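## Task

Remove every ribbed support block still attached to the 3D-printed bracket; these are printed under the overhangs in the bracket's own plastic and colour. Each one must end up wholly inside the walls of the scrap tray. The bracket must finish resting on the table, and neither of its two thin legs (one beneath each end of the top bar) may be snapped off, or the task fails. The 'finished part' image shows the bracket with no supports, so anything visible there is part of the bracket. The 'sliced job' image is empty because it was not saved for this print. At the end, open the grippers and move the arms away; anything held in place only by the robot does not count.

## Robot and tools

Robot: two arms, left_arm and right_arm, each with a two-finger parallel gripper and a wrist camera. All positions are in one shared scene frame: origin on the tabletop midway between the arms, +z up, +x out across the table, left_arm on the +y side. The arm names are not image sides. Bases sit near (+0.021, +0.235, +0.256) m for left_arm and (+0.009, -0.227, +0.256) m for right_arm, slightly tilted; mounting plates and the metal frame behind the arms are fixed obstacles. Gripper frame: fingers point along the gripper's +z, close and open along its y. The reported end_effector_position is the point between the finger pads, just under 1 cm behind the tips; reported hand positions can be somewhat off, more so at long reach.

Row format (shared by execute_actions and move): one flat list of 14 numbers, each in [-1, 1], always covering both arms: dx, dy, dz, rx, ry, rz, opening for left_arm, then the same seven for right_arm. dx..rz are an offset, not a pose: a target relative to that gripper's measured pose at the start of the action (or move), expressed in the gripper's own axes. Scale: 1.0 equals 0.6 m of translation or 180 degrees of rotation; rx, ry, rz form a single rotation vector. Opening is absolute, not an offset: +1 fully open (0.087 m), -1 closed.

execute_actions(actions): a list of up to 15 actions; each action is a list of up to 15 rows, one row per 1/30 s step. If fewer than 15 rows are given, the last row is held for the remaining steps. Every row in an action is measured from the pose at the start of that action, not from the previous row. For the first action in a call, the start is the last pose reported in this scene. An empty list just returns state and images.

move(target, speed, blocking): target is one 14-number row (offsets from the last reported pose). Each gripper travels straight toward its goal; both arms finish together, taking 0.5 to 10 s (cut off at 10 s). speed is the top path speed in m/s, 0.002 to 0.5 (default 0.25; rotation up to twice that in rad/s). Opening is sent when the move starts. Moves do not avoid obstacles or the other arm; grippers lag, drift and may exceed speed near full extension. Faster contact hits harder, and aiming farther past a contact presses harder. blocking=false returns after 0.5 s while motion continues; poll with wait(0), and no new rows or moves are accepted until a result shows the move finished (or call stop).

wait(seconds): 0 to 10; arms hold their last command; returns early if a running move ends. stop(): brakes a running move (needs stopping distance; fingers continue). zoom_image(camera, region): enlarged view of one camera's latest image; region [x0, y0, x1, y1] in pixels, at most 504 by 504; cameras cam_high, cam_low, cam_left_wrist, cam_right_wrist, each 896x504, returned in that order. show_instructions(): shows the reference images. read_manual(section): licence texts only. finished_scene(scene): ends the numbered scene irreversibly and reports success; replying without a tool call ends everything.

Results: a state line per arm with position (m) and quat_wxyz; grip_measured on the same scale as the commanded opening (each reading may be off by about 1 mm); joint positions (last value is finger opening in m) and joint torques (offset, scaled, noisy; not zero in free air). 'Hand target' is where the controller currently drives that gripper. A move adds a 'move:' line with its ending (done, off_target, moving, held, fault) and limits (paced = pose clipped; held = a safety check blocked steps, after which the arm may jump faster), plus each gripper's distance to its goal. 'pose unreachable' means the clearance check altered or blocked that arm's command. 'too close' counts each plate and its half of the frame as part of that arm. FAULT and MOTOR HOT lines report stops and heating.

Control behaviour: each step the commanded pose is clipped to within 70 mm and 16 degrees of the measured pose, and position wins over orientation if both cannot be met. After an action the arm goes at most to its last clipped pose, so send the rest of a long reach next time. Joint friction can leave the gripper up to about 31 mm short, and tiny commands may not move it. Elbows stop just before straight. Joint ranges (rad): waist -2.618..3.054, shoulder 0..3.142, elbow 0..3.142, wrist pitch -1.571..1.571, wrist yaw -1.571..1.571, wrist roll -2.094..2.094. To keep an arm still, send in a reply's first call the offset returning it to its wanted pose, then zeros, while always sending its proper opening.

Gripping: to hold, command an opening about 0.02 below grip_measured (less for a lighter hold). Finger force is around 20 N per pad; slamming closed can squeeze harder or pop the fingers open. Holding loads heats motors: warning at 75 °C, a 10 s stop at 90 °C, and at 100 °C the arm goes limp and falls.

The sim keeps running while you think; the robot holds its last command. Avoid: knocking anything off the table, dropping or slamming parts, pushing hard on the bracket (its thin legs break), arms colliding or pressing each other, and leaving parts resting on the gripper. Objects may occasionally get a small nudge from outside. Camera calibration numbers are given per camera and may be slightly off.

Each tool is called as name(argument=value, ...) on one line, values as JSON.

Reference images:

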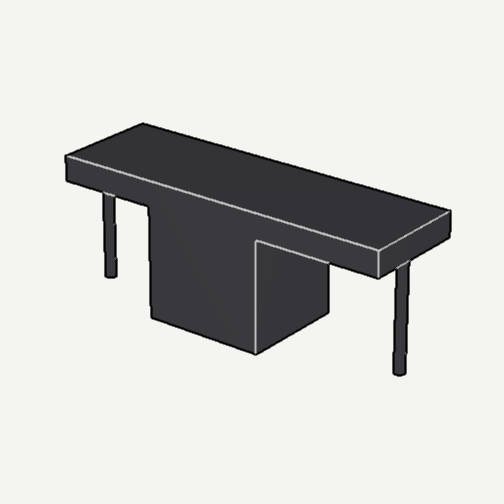

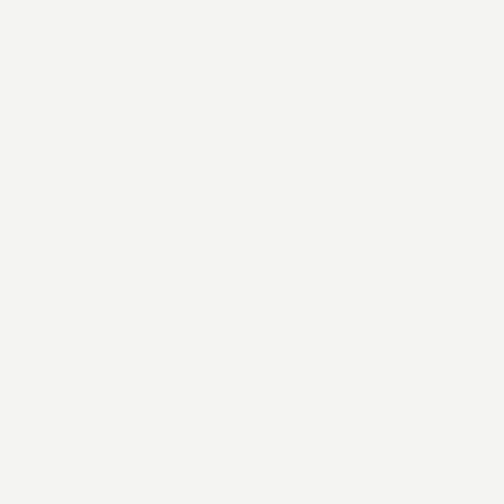

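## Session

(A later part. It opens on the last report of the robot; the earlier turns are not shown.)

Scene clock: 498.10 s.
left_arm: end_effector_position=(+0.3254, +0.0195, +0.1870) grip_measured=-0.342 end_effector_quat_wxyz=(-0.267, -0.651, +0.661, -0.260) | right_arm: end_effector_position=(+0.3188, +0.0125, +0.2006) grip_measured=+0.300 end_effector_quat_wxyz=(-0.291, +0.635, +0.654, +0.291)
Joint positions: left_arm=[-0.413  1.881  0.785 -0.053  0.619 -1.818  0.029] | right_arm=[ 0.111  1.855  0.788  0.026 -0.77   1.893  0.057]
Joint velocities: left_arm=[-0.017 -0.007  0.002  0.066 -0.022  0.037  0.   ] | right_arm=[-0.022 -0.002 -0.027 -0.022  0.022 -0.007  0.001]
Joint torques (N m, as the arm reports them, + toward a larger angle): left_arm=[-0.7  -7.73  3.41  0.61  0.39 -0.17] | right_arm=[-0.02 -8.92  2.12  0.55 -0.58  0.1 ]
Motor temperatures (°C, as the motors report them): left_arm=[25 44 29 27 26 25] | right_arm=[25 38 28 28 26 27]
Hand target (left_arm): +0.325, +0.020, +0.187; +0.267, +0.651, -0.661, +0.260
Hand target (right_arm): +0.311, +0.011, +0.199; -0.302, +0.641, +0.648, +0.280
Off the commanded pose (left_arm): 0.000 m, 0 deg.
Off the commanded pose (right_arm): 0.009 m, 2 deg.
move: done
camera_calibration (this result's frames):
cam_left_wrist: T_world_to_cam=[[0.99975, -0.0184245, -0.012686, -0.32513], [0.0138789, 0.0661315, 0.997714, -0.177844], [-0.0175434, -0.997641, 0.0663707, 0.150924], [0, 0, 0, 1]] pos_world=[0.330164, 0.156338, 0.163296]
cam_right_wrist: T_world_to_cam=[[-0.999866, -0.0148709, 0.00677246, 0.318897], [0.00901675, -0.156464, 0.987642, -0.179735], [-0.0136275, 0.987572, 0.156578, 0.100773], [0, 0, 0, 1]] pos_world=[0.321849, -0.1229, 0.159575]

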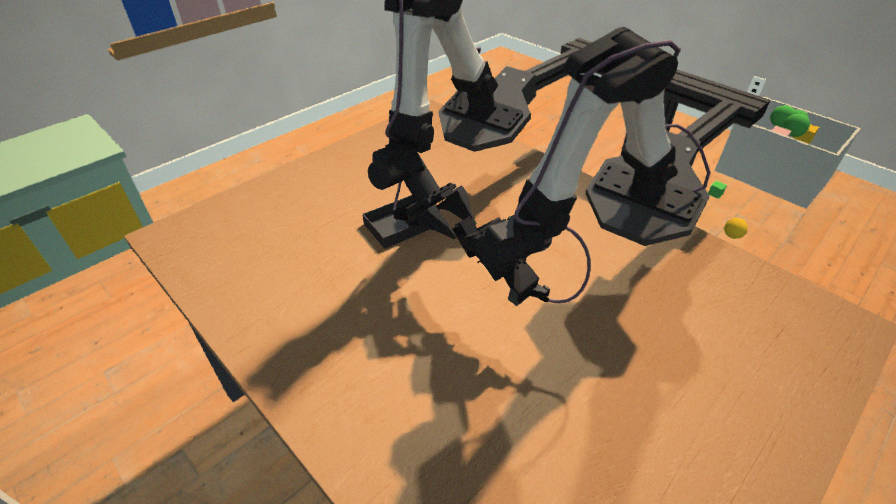

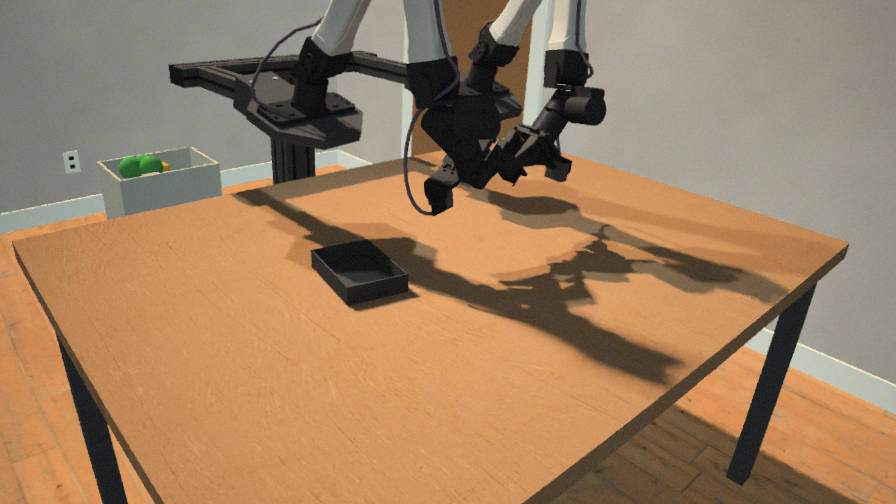

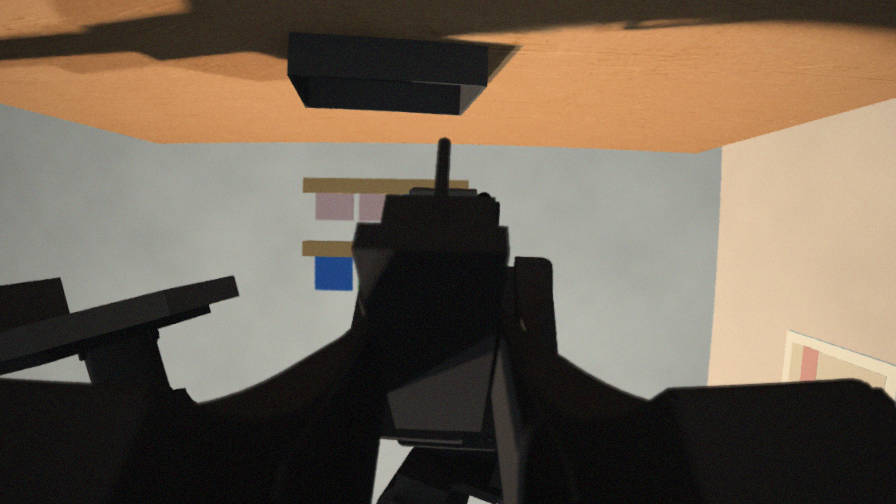

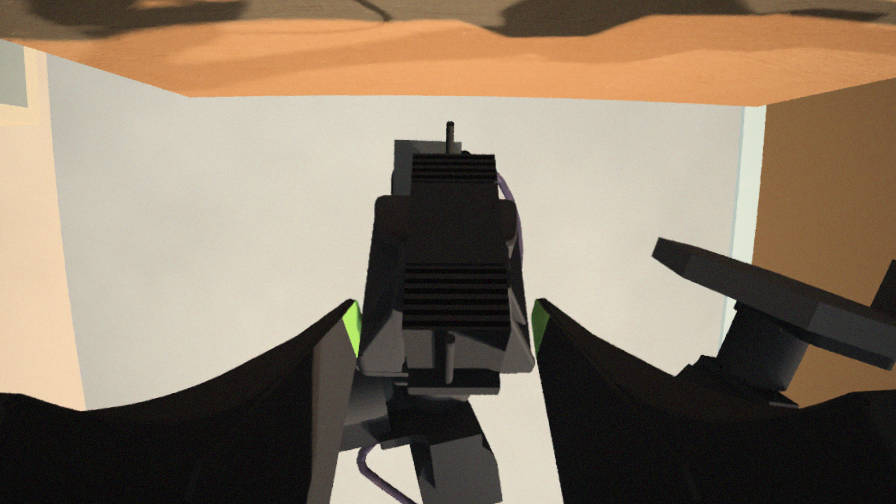

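move(target=[0,0,0,0,0,0,-0.375, -0.003,-0.018,0.0,0.0,0,0.0,0.3], speed=0.012)

zoom_image(camera="cam_right_wrist", region=[310, 120, 590, 420])

Scene clock: 504.33 s.
left_arm: end_effector_position=(+0.3254, +0.0195, +0.1870) grip_measured=-0.342 end_effector_quat_wxyz=(-0.267, -0.651, +0.661, -0.260) | right_arm: end_effector_position=(+0.3143, +0.0114, +0.1984) grip_measured=+0.300 end_effector_quat_wxyz=(-0.291, +0.634, +0.654, +0.292)
Joint positions: left_arm=[-0.413  1.881  0.785 -0.053  0.619 -1.818  0.029] | right_arm=[ 0.111  1.855  0.765  0.052 -0.77   1.893  0.057]
Joint velocities: left_arm=[-0.007 -0.027  0.007 -0.022  0.007 -0.037 -0.   ] | right_arm=[ 0.012 -0.012  0.012  0.007 -0.022  0.037 -0.001]
Joint torques (N m, as the arm reports them, + toward a larger angle): left_arm=[-0.85 -7.78  3.47  0.61  0.4  -0.15] | right_arm=[ 0.42 -9.67  1.24  0.82 -0.47  0.07]
Motor temperatures (°C, as the motors report them): left_arm=[25 44 29 27 26 25] | right_arm=[25 38 28 28 26 27]
Hand target (left_arm): +0.325, +0.020, +0.187; +0.267, +0.651, -0.661, +0.260
Hand target (right_arm): +0.308, +0.011, +0.199; -0.291, +0.635, +0.654, +0.290
Off the commanded pose (left_arm): 0.000 m, 0 deg.
Off the commanded pose (right_arm): 0.006 m, 0 deg.
move: done
camera_calibration (this result's frames):
cam_left_wrist: T_world_to_cam=[[0.99975, -0.0184245, -0.012686, -0.32513], [0.0138789, 0.0661315, 0.997714, -0.177844], [-0.0175434, -0.997641, 0.0663707, 0.150924], [0, 0, 0, 1]] pos_world=[0.330164, 0.156338, 0.163296]
cam_right_wrist: T_world_to_cam=[[-0.999883, -0.014826, 0.00389507, 0.314965], [0.00618331, -0.157578, 0.987487, -0.176697], [-0.0140267, 0.987395, 0.157651, 0.101991], [0, 0, 0, 1]] pos_world=[0.317451, -0.123879, 0.15718]

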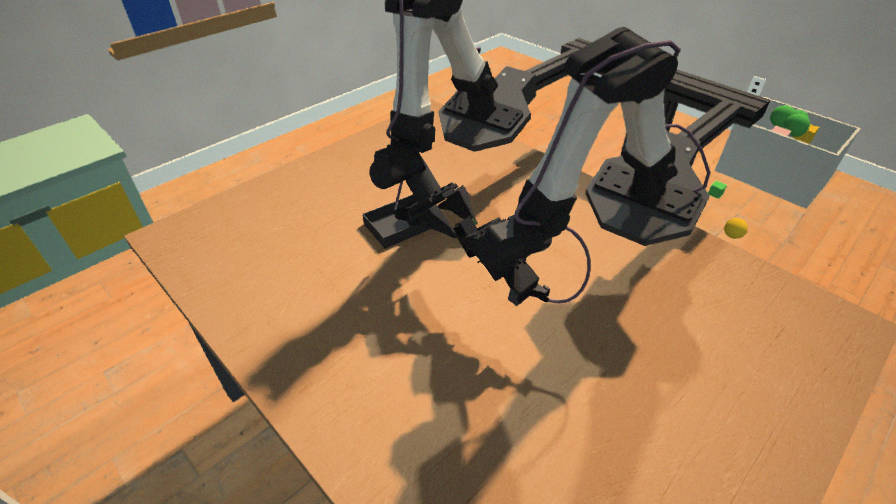

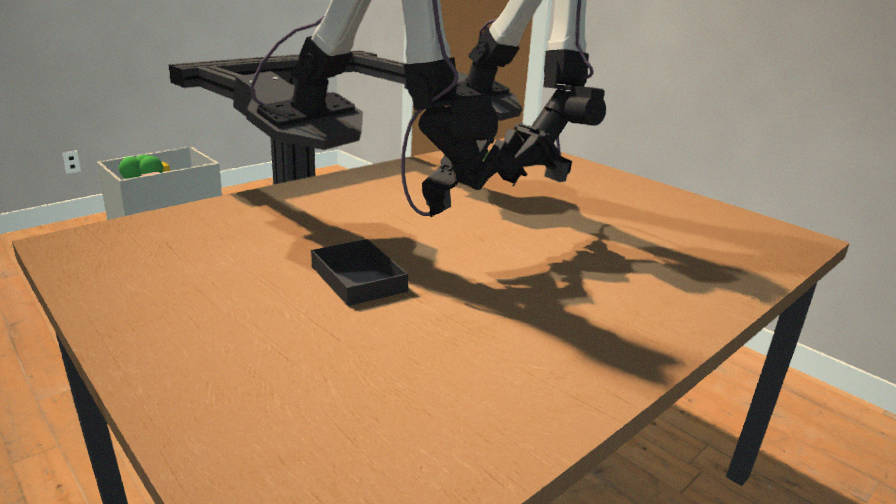

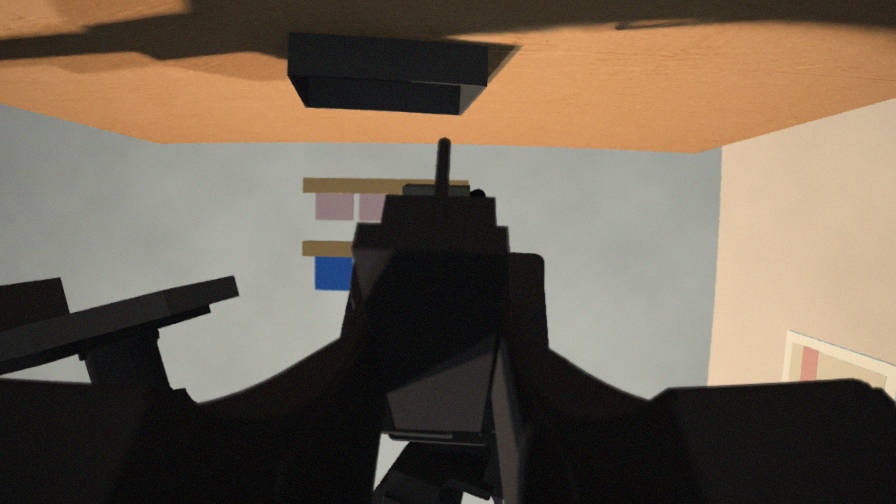

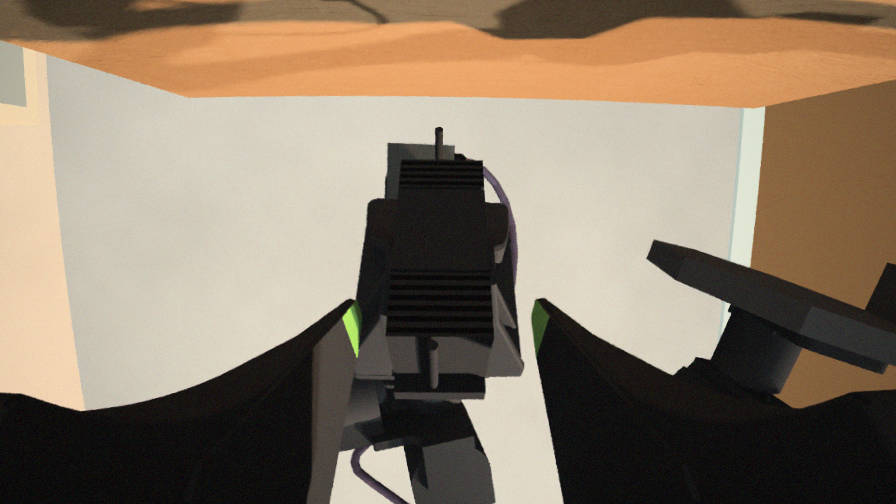

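Region (310, 120, 590, 420) of cam_right_wrist's 896x504 image, scaled by 1.680, with more detail than that image has; it fills the left 470 columns of this view, and the rest is white.

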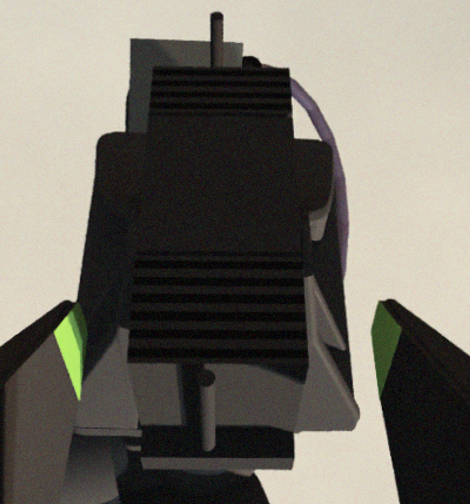

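move(target=[0,0,0,0,0,0,-0.375, -0.003,0.007,-0.010,0.0,0,0.0,0.3], speed=0.01)

zoom_image(camera="cam_right_wrist", region=[310, 120, 590, 420])

Scene clock: 516.67 s.
left_arm: end_effector_position=(+0.3254, +0.0195, +0.1870) grip_measured=-0.342 end_effector_quat_wxyz=(-0.267, -0.651, +0.661, -0.260) | right_arm: end_effector_position=(+0.3116, +0.0075, +0.1967) grip_measured=+0.300 end_effector_quat_wxyz=(-0.294, +0.637, +0.654, +0.284)
Joint positions: left_arm=[-0.413  1.881  0.785 -0.053  0.619 -1.818  0.029] | right_arm=[ 0.101  1.855  0.765  0.025 -0.773  1.878  0.057]
Joint velocities: left_arm=[ 0.002  0.002 -0.002  0.007  0.022 -0.037 -0.001] | right_arm=[-0.012 -0.017 -0.007  0.007  0.081  0.007 -0.002]
Joint torques (N m, as the arm reports them, + toward a larger angle): left_arm=[-0.75 -7.67  3.5   0.61  0.38 -0.17] | right_arm=[-1.04 -8.99  4.92  0.53 -0.58 -0.05]
Motor temperatures (°C, as the motors report them): left_arm=[25 44 29 27 26 25] | right_arm=[25 40 28 29 26 27]
Hand target (left_arm): +0.325, +0.020, +0.187; +0.267, +0.651, -0.661, +0.260
Hand target (right_arm): +0.319, +0.006, +0.201; -0.290, +0.634, +0.654, +0.292
Off the commanded pose (left_arm): 0.000 m, 0 deg.
Off the commanded pose (right_arm): 0.008 m, 1 deg.
move: done
camera_calibration (this result's frames):
cam_left_wrist: T_world_to_cam=[[0.99975, -0.0184245, -0.012686, -0.32513], [0.0138789, 0.0661315, 0.997714, -0.177844], [-0.0175434, -0.997641, 0.0663707, 0.150924], [0, 0, 0, 1]] pos_world=[0.330164, 0.156338, 0.163296]
cam_right_wrist: T_world_to_cam=[[-0.999676, -0.0166203, 0.0192765, 0.309101], [0.0215629, -0.150656, 0.988351, -0.180673], [-0.0135226, 0.988446, 0.150966, 0.107224], [0, 0, 0, 1]] pos_world=[0.314347, -0.128067, 0.156423]

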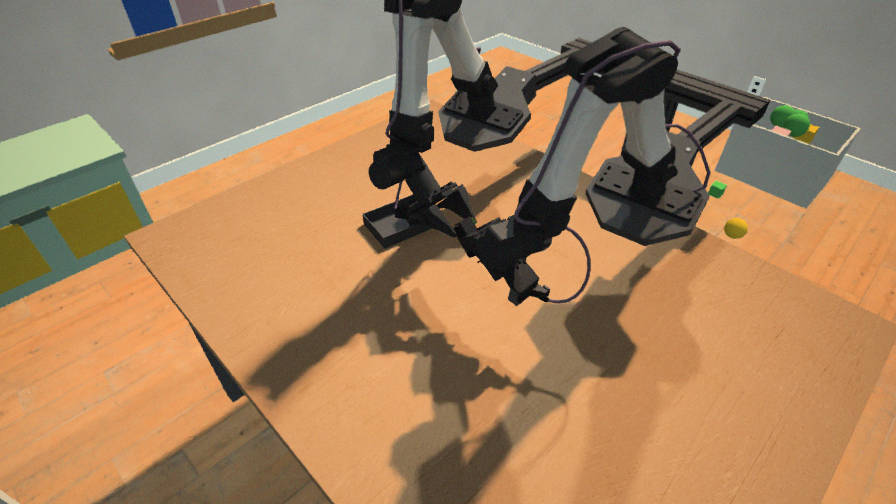

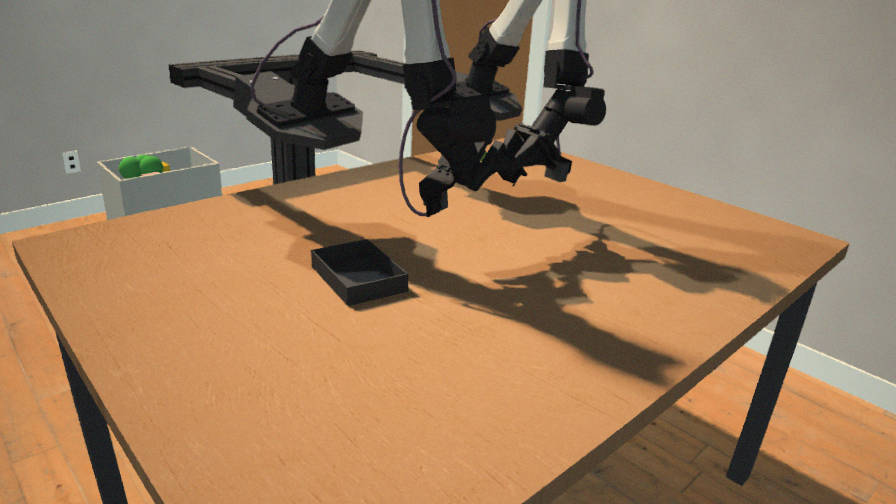

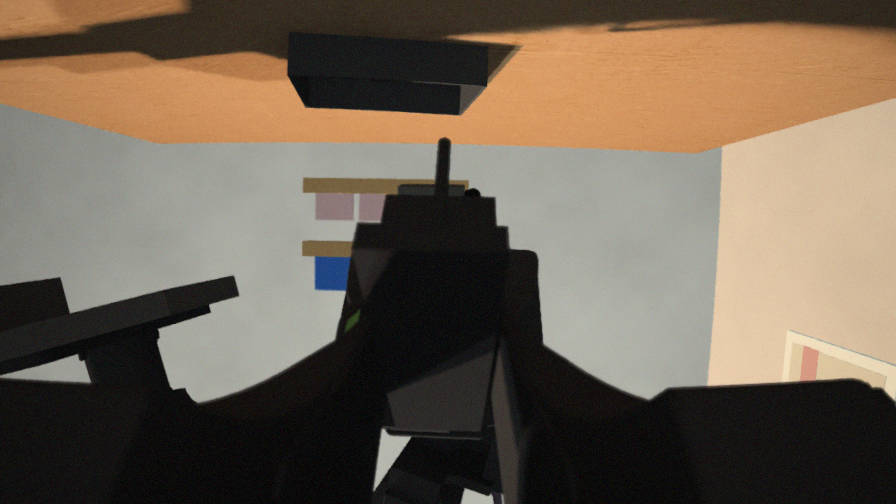

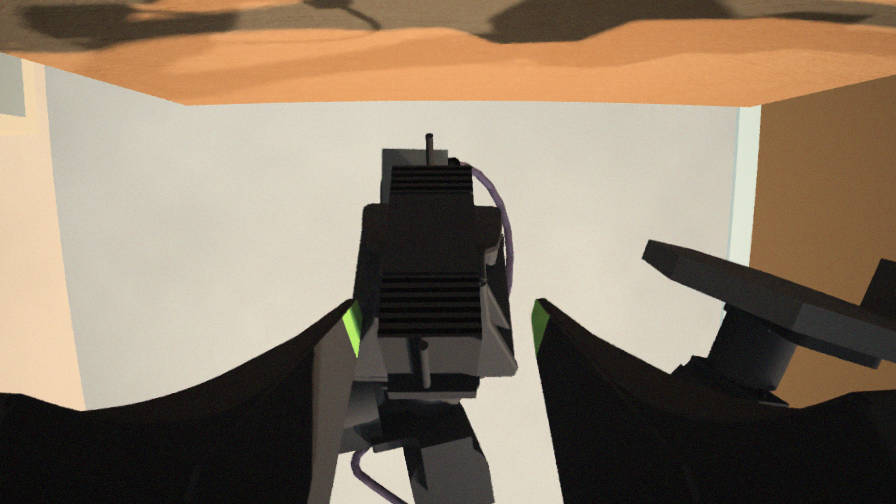

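Region (310, 120, 590, 420) of cam_right_wrist's 896x504 image, scaled by 1.680, with more detail than that image has; it fills the left 470 columns of this view, and the rest is white.

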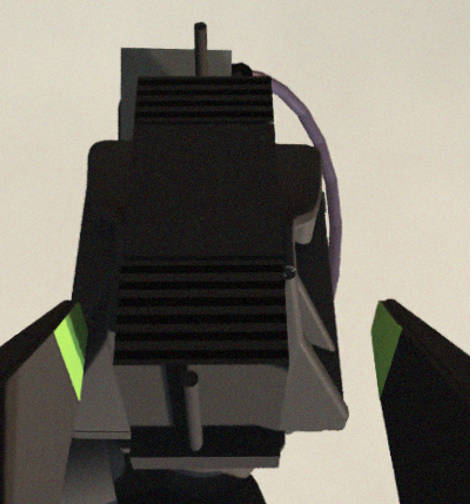

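move(target=[0,0,0,0,0,0,-0.375, 0.002,0.016,0.0,0.0,0,-0.004,0.3], speed=0.01)

zoom_image(camera="cam_right_wrist", region=[310, 120, 590, 420])

Scene clock: 522.50 s.
left_arm: end_effector_position=(+0.3254, +0.0195, +0.1870) grip_measured=-0.342 end_effector_quat_wxyz=(-0.267, -0.651, +0.661, -0.260) | right_arm: end_effector_position=(+0.3164, +0.0087, +0.1993) grip_measured=+0.300 end_effector_quat_wxyz=(-0.292, +0.634, +0.656, +0.287)
Joint positions: left_arm=[-0.413  1.881  0.785 -0.053  0.619 -1.818  0.029] | right_arm=[ 0.101  1.855  0.787  0.006 -0.773  1.87   0.057]
Joint velocities: left_arm=[-0.012  0.002 -0.022 -0.022 -0.022 -0.037 -0.   ] | right_arm=[ 0.007  0.017  0.007 -0.051  0.022 -0.037 -0.   ]
Joint torques (N m, as the arm reports them, + toward a larger angle): left_arm=[-0.7  -7.76  3.39  0.62  0.41 -0.17] | right_arm=[-0.38 -7.51  5.6   0.53 -0.52 -0.06]
Motor temperatures (°C, as the motors report them): left_arm=[25 44 29 27 26 25] | right_arm=[25 40 28 29 26 27]
Hand target (left_arm): +0.325, +0.020, +0.187; +0.267, +0.651, -0.661, +0.260
Hand target (right_arm): +0.321, +0.009, +0.198; -0.292, +0.633, +0.658, +0.286
Off the commanded pose (left_arm): 0.000 m, 0 deg.
Off the commanded pose (right_arm): 0.005 m, 0 deg.
move: done
camera_calibration (this result's frames):
cam_left_wrist: T_world_to_cam=[[0.99975, -0.0184245, -0.012686, -0.32513], [0.0138789, 0.0661315, 0.997714, -0.177844], [-0.0175434, -0.997641, 0.0663707, 0.150924], [0, 0, 0, 1]] pos_world=[0.330164, 0.156338, 0.163296]
cam_right_wrist: T_world_to_cam=[[-0.999699, -0.0216952, 0.0114342, 0.315526], [0.0145948, -0.151628, 0.98833, -0.180913], [-0.0197083, 0.988199, 0.151899, 0.107488], [0, 0, 0, 1]] pos_world=[0.32019, -0.126805, 0.158866]

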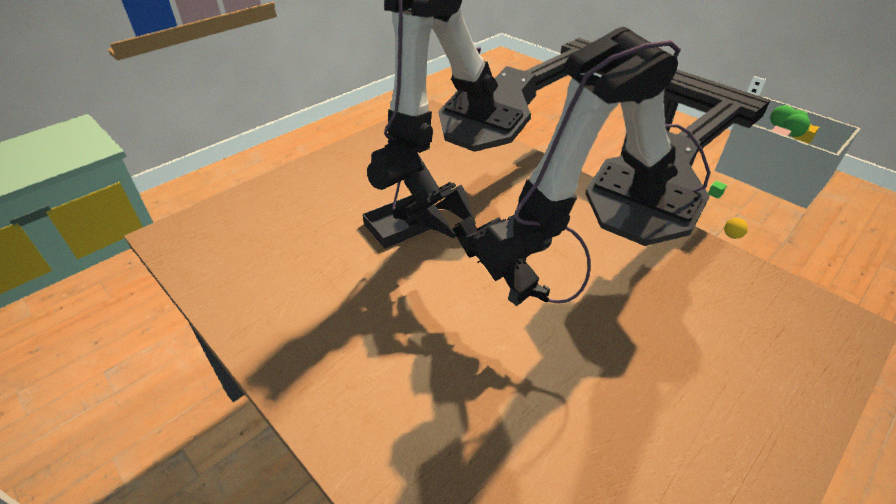

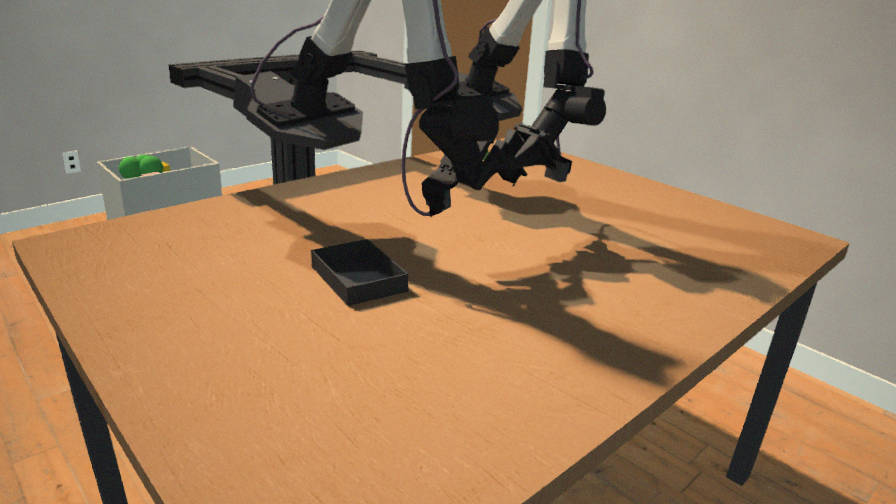

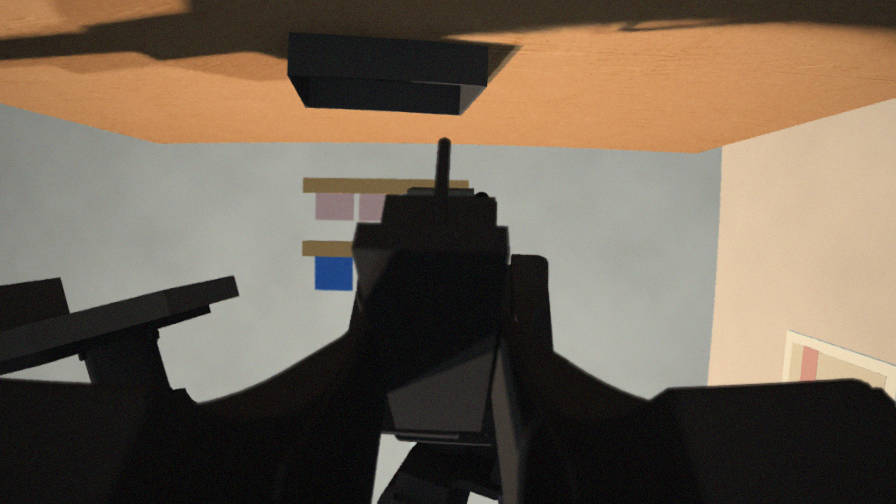

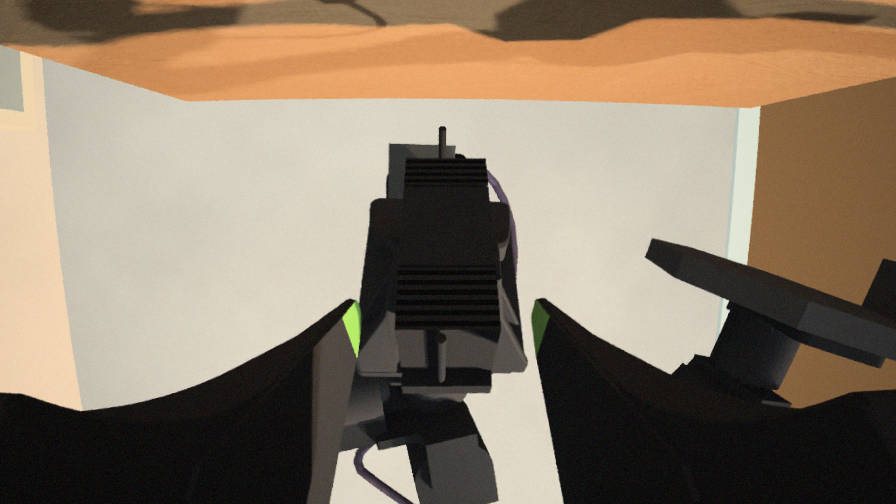

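Region (310, 120, 590, 420) of cam_right_wrist's 896x504 image, scaled by 1.680, with more detail than that image has; it fills the left 470 columns of this view, and the rest is white.

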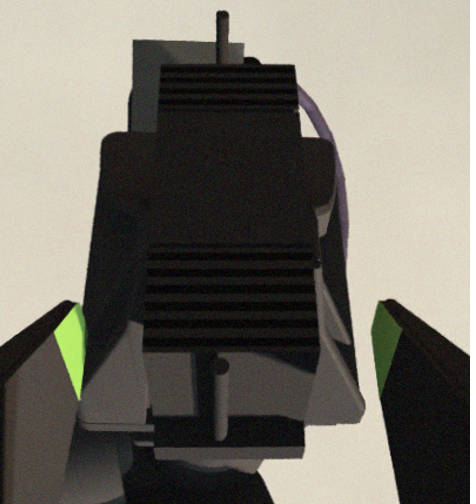

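execute_actions(actions=[[[0,0,0,0,0,0,-0.375,0,0,0,0,0,0,0.27],[0,0,0,0,0,0,-0.375,0,0,0,0,0,0,0.24],[0,0,0,0,0,0,-0.375,0,0,0,0,0,0,0.21],[0,0,0,0,0,0,-0.375,0,0,0,0,0,0,0.18],[0,0,0,0,0,0,-0.375,0,0,0,0,0,0,0.15],[0,0,0,0,0,0,-0.375,0,0,0,0,0,0,0.12],[0,0,0,0,0,0,-0.375,0,0,0,0,0,0,0.09],[0,0,0,0,0,0,-0.375,0,0,0,0,0,0,0.06],[0,0,0,0,0,0,-0.375,0,0,0,0,0,0,0.03],[0,0,0,0,0,0,-0.375,0,0,0,0,0,0,0.0],[0,0,0,0,0,0,-0.375,0,0,0,0,0,0,-0.03],[0,0,0,0,0,0,-0.375,0,0,0,0,0,0,-0.06],[0,0,0,0,0,0,-0.375,0,0,0,0,0,0,-0.09],[0,0,0,0,0,0,-0.375,0,0,0,0,0,0,-0.12],[0,0,0,0,0,0,-0.375,0,0,0,0,0,0,-0.15]],[[0,0,0,0,0,0,-0.375,0,0,0,0,0,0,-0.16],[0,0,0,0,0,0,-0.375,0,0,0,0,0,0,-0.17],[0,0,0,0,0,0,-0.375,0,0,0,0,0,0,-0.18],[0,0,0,0,0,0,-0.375,0,0,0,0,0,0,-0.19],[0,0,0,0,0,0,-0.375,0,0,0,0,0,0,-0.20],[0,0,0,0,0,0,-0.375,0,0,0,0,0,0,-0.21],[0,0,0,0,0,0,-0.375,0,0,0,0,0,0,-0.22],[0,0,0,0,0,0,-0.375,0,0,0,0,0,0,-0.23],[0,0,0,0,0,0,-0.375,0,0,0,0,0,0,-0.24],[0,0,0,0,0,0,-0.375,0,0,0,0,0,0,-0.25],[0,0,0,0,0,0,-0.375,0,0,0,0,0,0,-0.26],[0,0,0,0,0,0,-0.375,0,0,0,0,0,0,-0.27],[0,0,0,0,0,0,-0.375,0,0,0,0,0,0,-0.28],[0,0,0,0,0,0,-0.375,0,0,0,0,0,0,-0.28],[0,0,0,0,0,0,-0.375,0,0,0,0,0,0,-0.28]]])

zoom_image(camera="cam_right_wrist", region=[310, 120, 590, 420])

Scene clock: 531.43 s.
left_arm: end_effector_position=(+0.3254, +0.0195, +0.1870) grip_measured=-0.342 end_effector_quat_wxyz=(-0.267, -0.651, +0.661, -0.260) | right_arm: end_effector_position=(+0.3161, +0.0087, +0.1992) grip_measured=-0.280 end_effector_quat_wxyz=(-0.293, +0.634, +0.656, +0.286)
Joint positions: left_arm=[-0.413  1.881  0.785 -0.053  0.619 -1.818  0.029] | right_arm=[ 0.101  1.855  0.787  0.004 -0.773  1.87   0.032]
Joint velocities: left_arm=[ 0.007 -0.002 -0.022 -0.037  0.022  0.007  0.   ] | right_arm=[-0.007 -0.012 -0.007 -0.007 -0.051 -0.022 -0.   ]
Joint torques (N m, as the arm reports them, + toward a larger angle): left_arm=[-0.72 -7.77  3.33  0.59  0.39 -0.16] | right_arm=[ 0.04 -8.68  3.62  0.66 -0.5   0.02]
Motor temperatures (°C, as the motors report them): left_arm=[25 44 29 27 26 25] | right_arm=[25 40 28 28 26 27]
Hand target (left_arm): +0.325, +0.020, +0.187; +0.267, +0.651, -0.661, +0.260
Hand target (right_arm): +0.316, +0.009, +0.199; -0.293, +0.634, +0.656, +0.286
Off the commanded pose (left_arm): 0.000 m, 0 deg.
Off the commanded pose (right_arm): 0.000 m, 0 deg.
camera_calibration (this result's frames):
cam_left_wrist: T_world_to_cam=[[0.99975, -0.0184245, -0.012686, -0.32513], [0.0138789, 0.0661315, 0.997714, -0.177844], [-0.0175434, -0.997641, 0.0663707, 0.150924], [0, 0, 0, 1]] pos_world=[0.330164, 0.156338, 0.163296]
cam_right_wrist: T_world_to_cam=[[-0.999673, -0.0220292, 0.0130074, 0.314885], [0.0161917, -0.151173, 0.988375, -0.181341], [-0.0198068, 0.988262, 0.15148, 0.107682], [0, 0, 0, 1]] pos_world=[0.319851, -0.126895, 0.158825]

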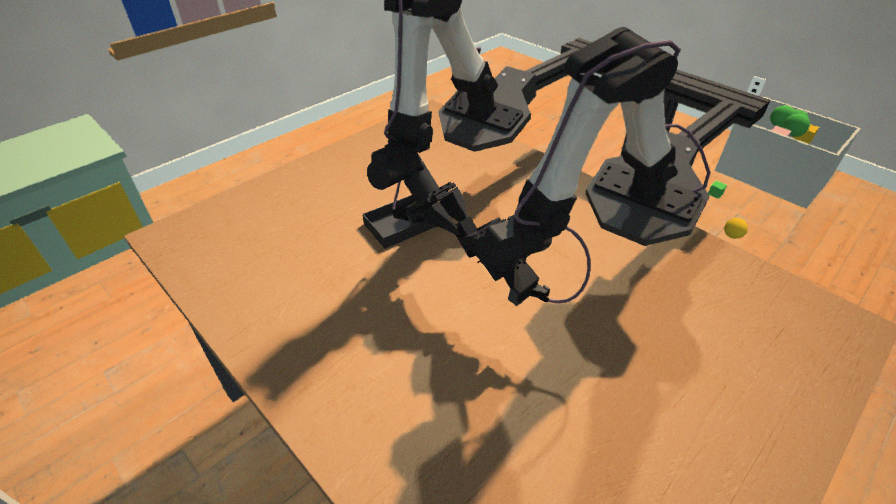

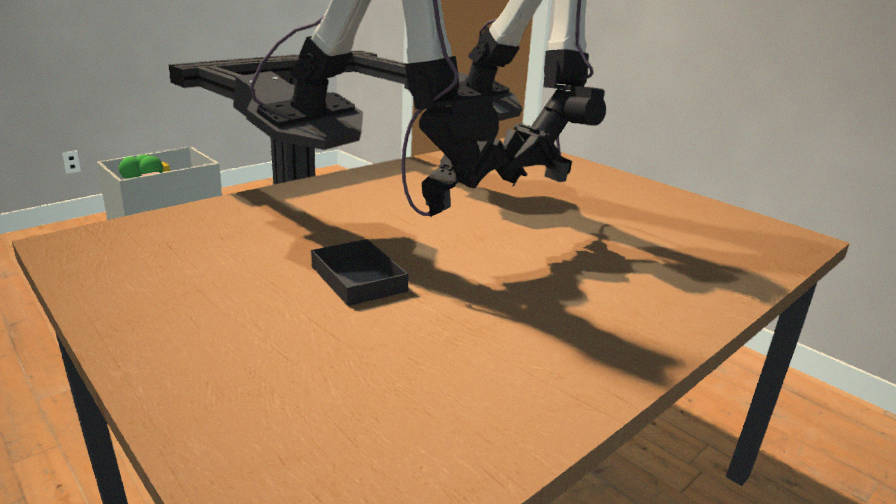

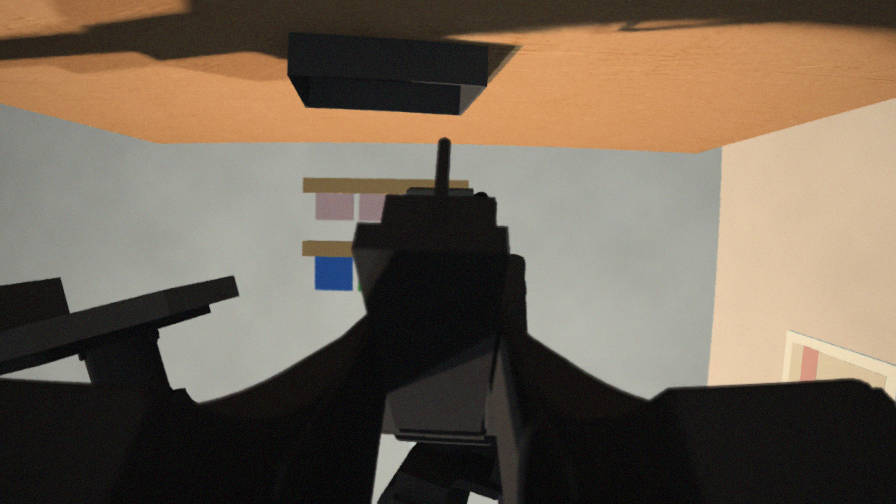

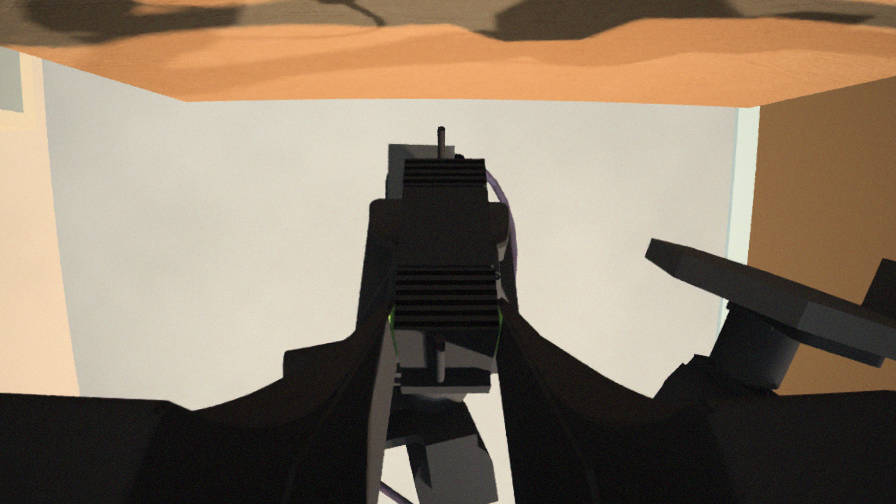

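Region (310, 120, 590, 420) of cam_right_wrist's 896x504 image, scaled by 1.680, with more detail than that image has; it fills the left 470 columns of this view, and the rest is white.

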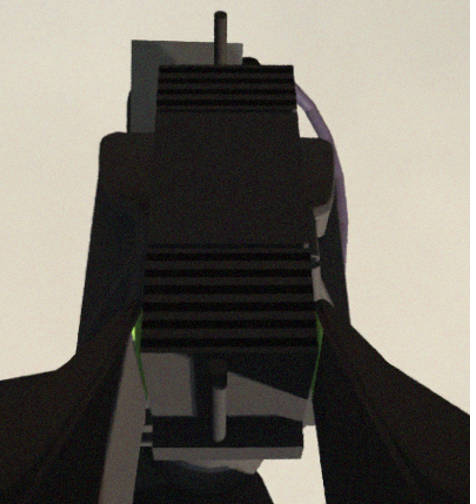

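execute_actions(actions=[[[0,0,0,0,0,0,-0.375,0,0,0,0,0,0,-0.287],[0,0,0,0,0,0,-0.375,0,0,0,0,0,0,-0.294],[0,0,0,0,0,0,-0.375,0,0,0,0,0,0,-0.301],[0,0,0,0,0,0,-0.375,0,0,0,0,0,0,-0.308],[0,0,0,0,0,0,-0.375,0,0,0,0,0,0,-0.315],[0,0,0,0,0,0,-0.375,0,0,0,0,0,0,-0.322],[0,0,0,0,0,0,-0.375,0,0,0,0,0,0,-0.329],[0,0,0,0,0,0,-0.375,0,0,0,0,0,0,-0.336],[0,0,0,0,0,0,-0.375,0,0,0,0,0,0,-0.343],[0,0,0,0,0,0,-0.375,0,0,0,0,0,0,-0.350],[0,0,0,0,0,0,-0.375,0,0,0,0,0,0,-0.357],[0,0,0,0,0,0,-0.375,0,0,0,0,0,0,-0.364],[0,0,0,0,0,0,-0.375,0,0,0,0,0,0,-0.371],[0,0,0,0,0,0,-0.375,0,0,0,0,0,0,-0.378],[0,0,0,0,0,0,-0.375,0,0,0,0,0,0,-0.385]]])

Scene clock: 535.57 s.
left_arm: end_effector_position=(+0.3254, +0.0195, +0.1870) grip_measured=-0.342 end_effector_quat_wxyz=(-0.267, -0.651, +0.661, -0.260) | right_arm: end_effector_position=(+0.3161, +0.0087, +0.1992) grip_measured=-0.321 end_effector_quat_wxyz=(-0.293, +0.634, +0.656, +0.286)
Joint positions: left_arm=[-0.413  1.881  0.785 -0.053  0.619 -1.818  0.029] | right_arm=[ 0.101  1.855  0.787  0.004 -0.773  1.87   0.03 ]
Joint velocities: left_arm=[-0.007 -0.012 -0.007 -0.007  0.022  0.037  0.   ] | right_arm=[ 0.002  0.002  0.002 -0.037 -0.007 -0.11  -0.   ]
Joint torques (N m, as the arm reports them, + toward a larger angle): left_arm=[-0.83 -7.79  3.42  0.62  0.4  -0.16] | right_arm=[-0.01 -8.59  3.5   0.66 -0.51  0.04]
Motor temperatures (°C, as the motors report them): left_arm=[25 44 29 27 26 25] | right_arm=[25 40 28 28 26 27]
Hand target (left_arm): +0.325, +0.020, +0.187; +0.267, +0.651, -0.661, +0.260
Hand target (right_arm): +0.316, +0.009, +0.199; -0.293, +0.634, +0.656, +0.286
Off the commanded pose (left_arm): 0.000 m, 0 deg.
Off the commanded pose (right_arm): 0.000 m, 0 deg.
camera_calibration (this result's frames):
cam_left_wrist: T_world_to_cam=[[0.99975, -0.0184245, -0.012686, -0.32513], [0.0138789, 0.0661315, 0.997714, -0.177844], [-0.0175434, -0.997641, 0.0663707, 0.150924], [0, 0, 0, 1]] pos_world=[0.330164, 0.156338, 0.163296]
cam_right_wrist: T_world_to_cam=[[-0.999675, -0.0217754, 0.0132921, 0.314843], [0.0164346, -0.151169, 0.988371, -0.181418], [-0.0195128, 0.988268, 0.151478, 0.107589], [0, 0, 0, 1]] pos_world=[0.319821, -0.126896, 0.158826]

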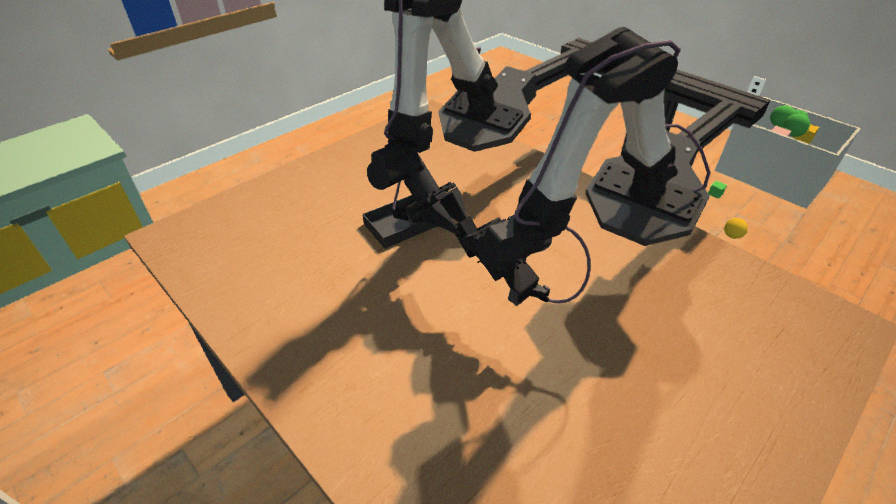

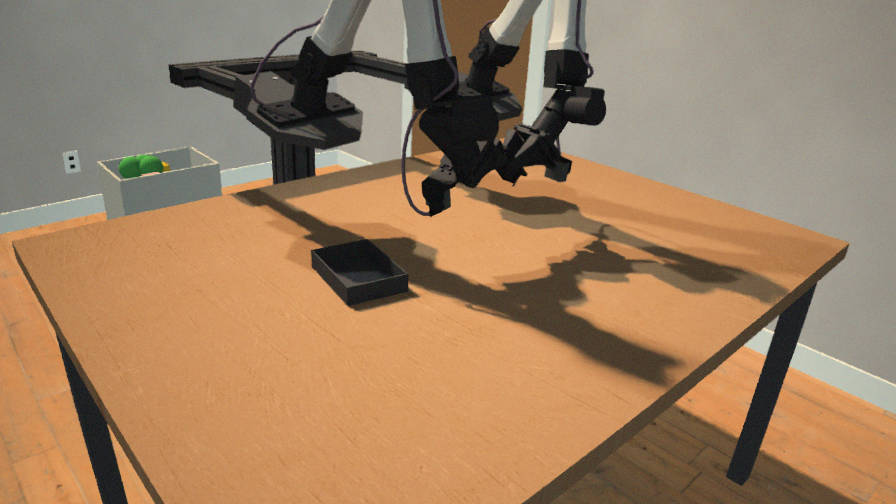

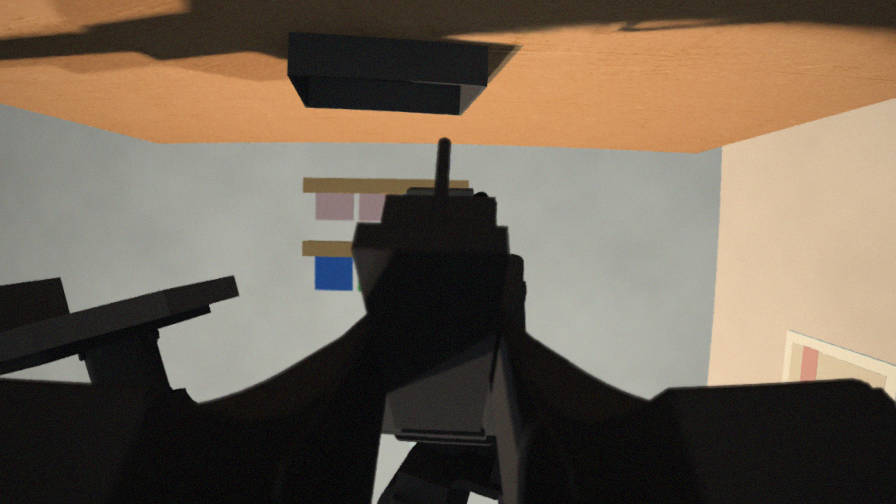

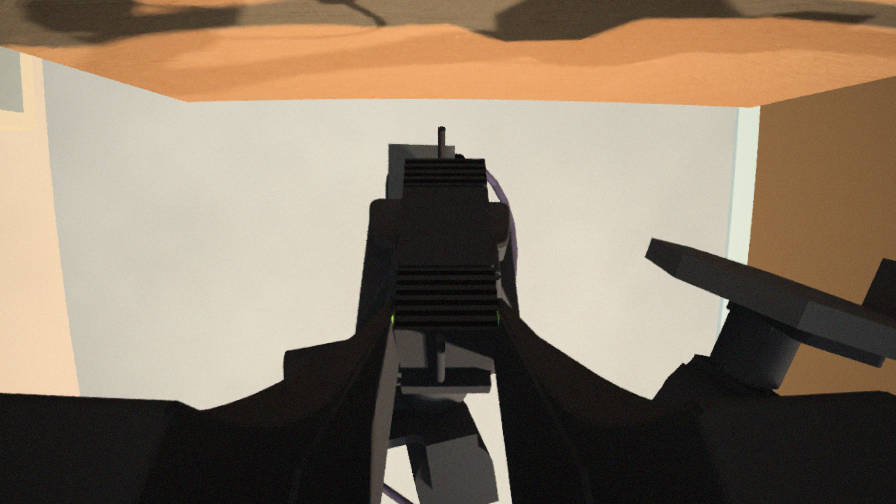

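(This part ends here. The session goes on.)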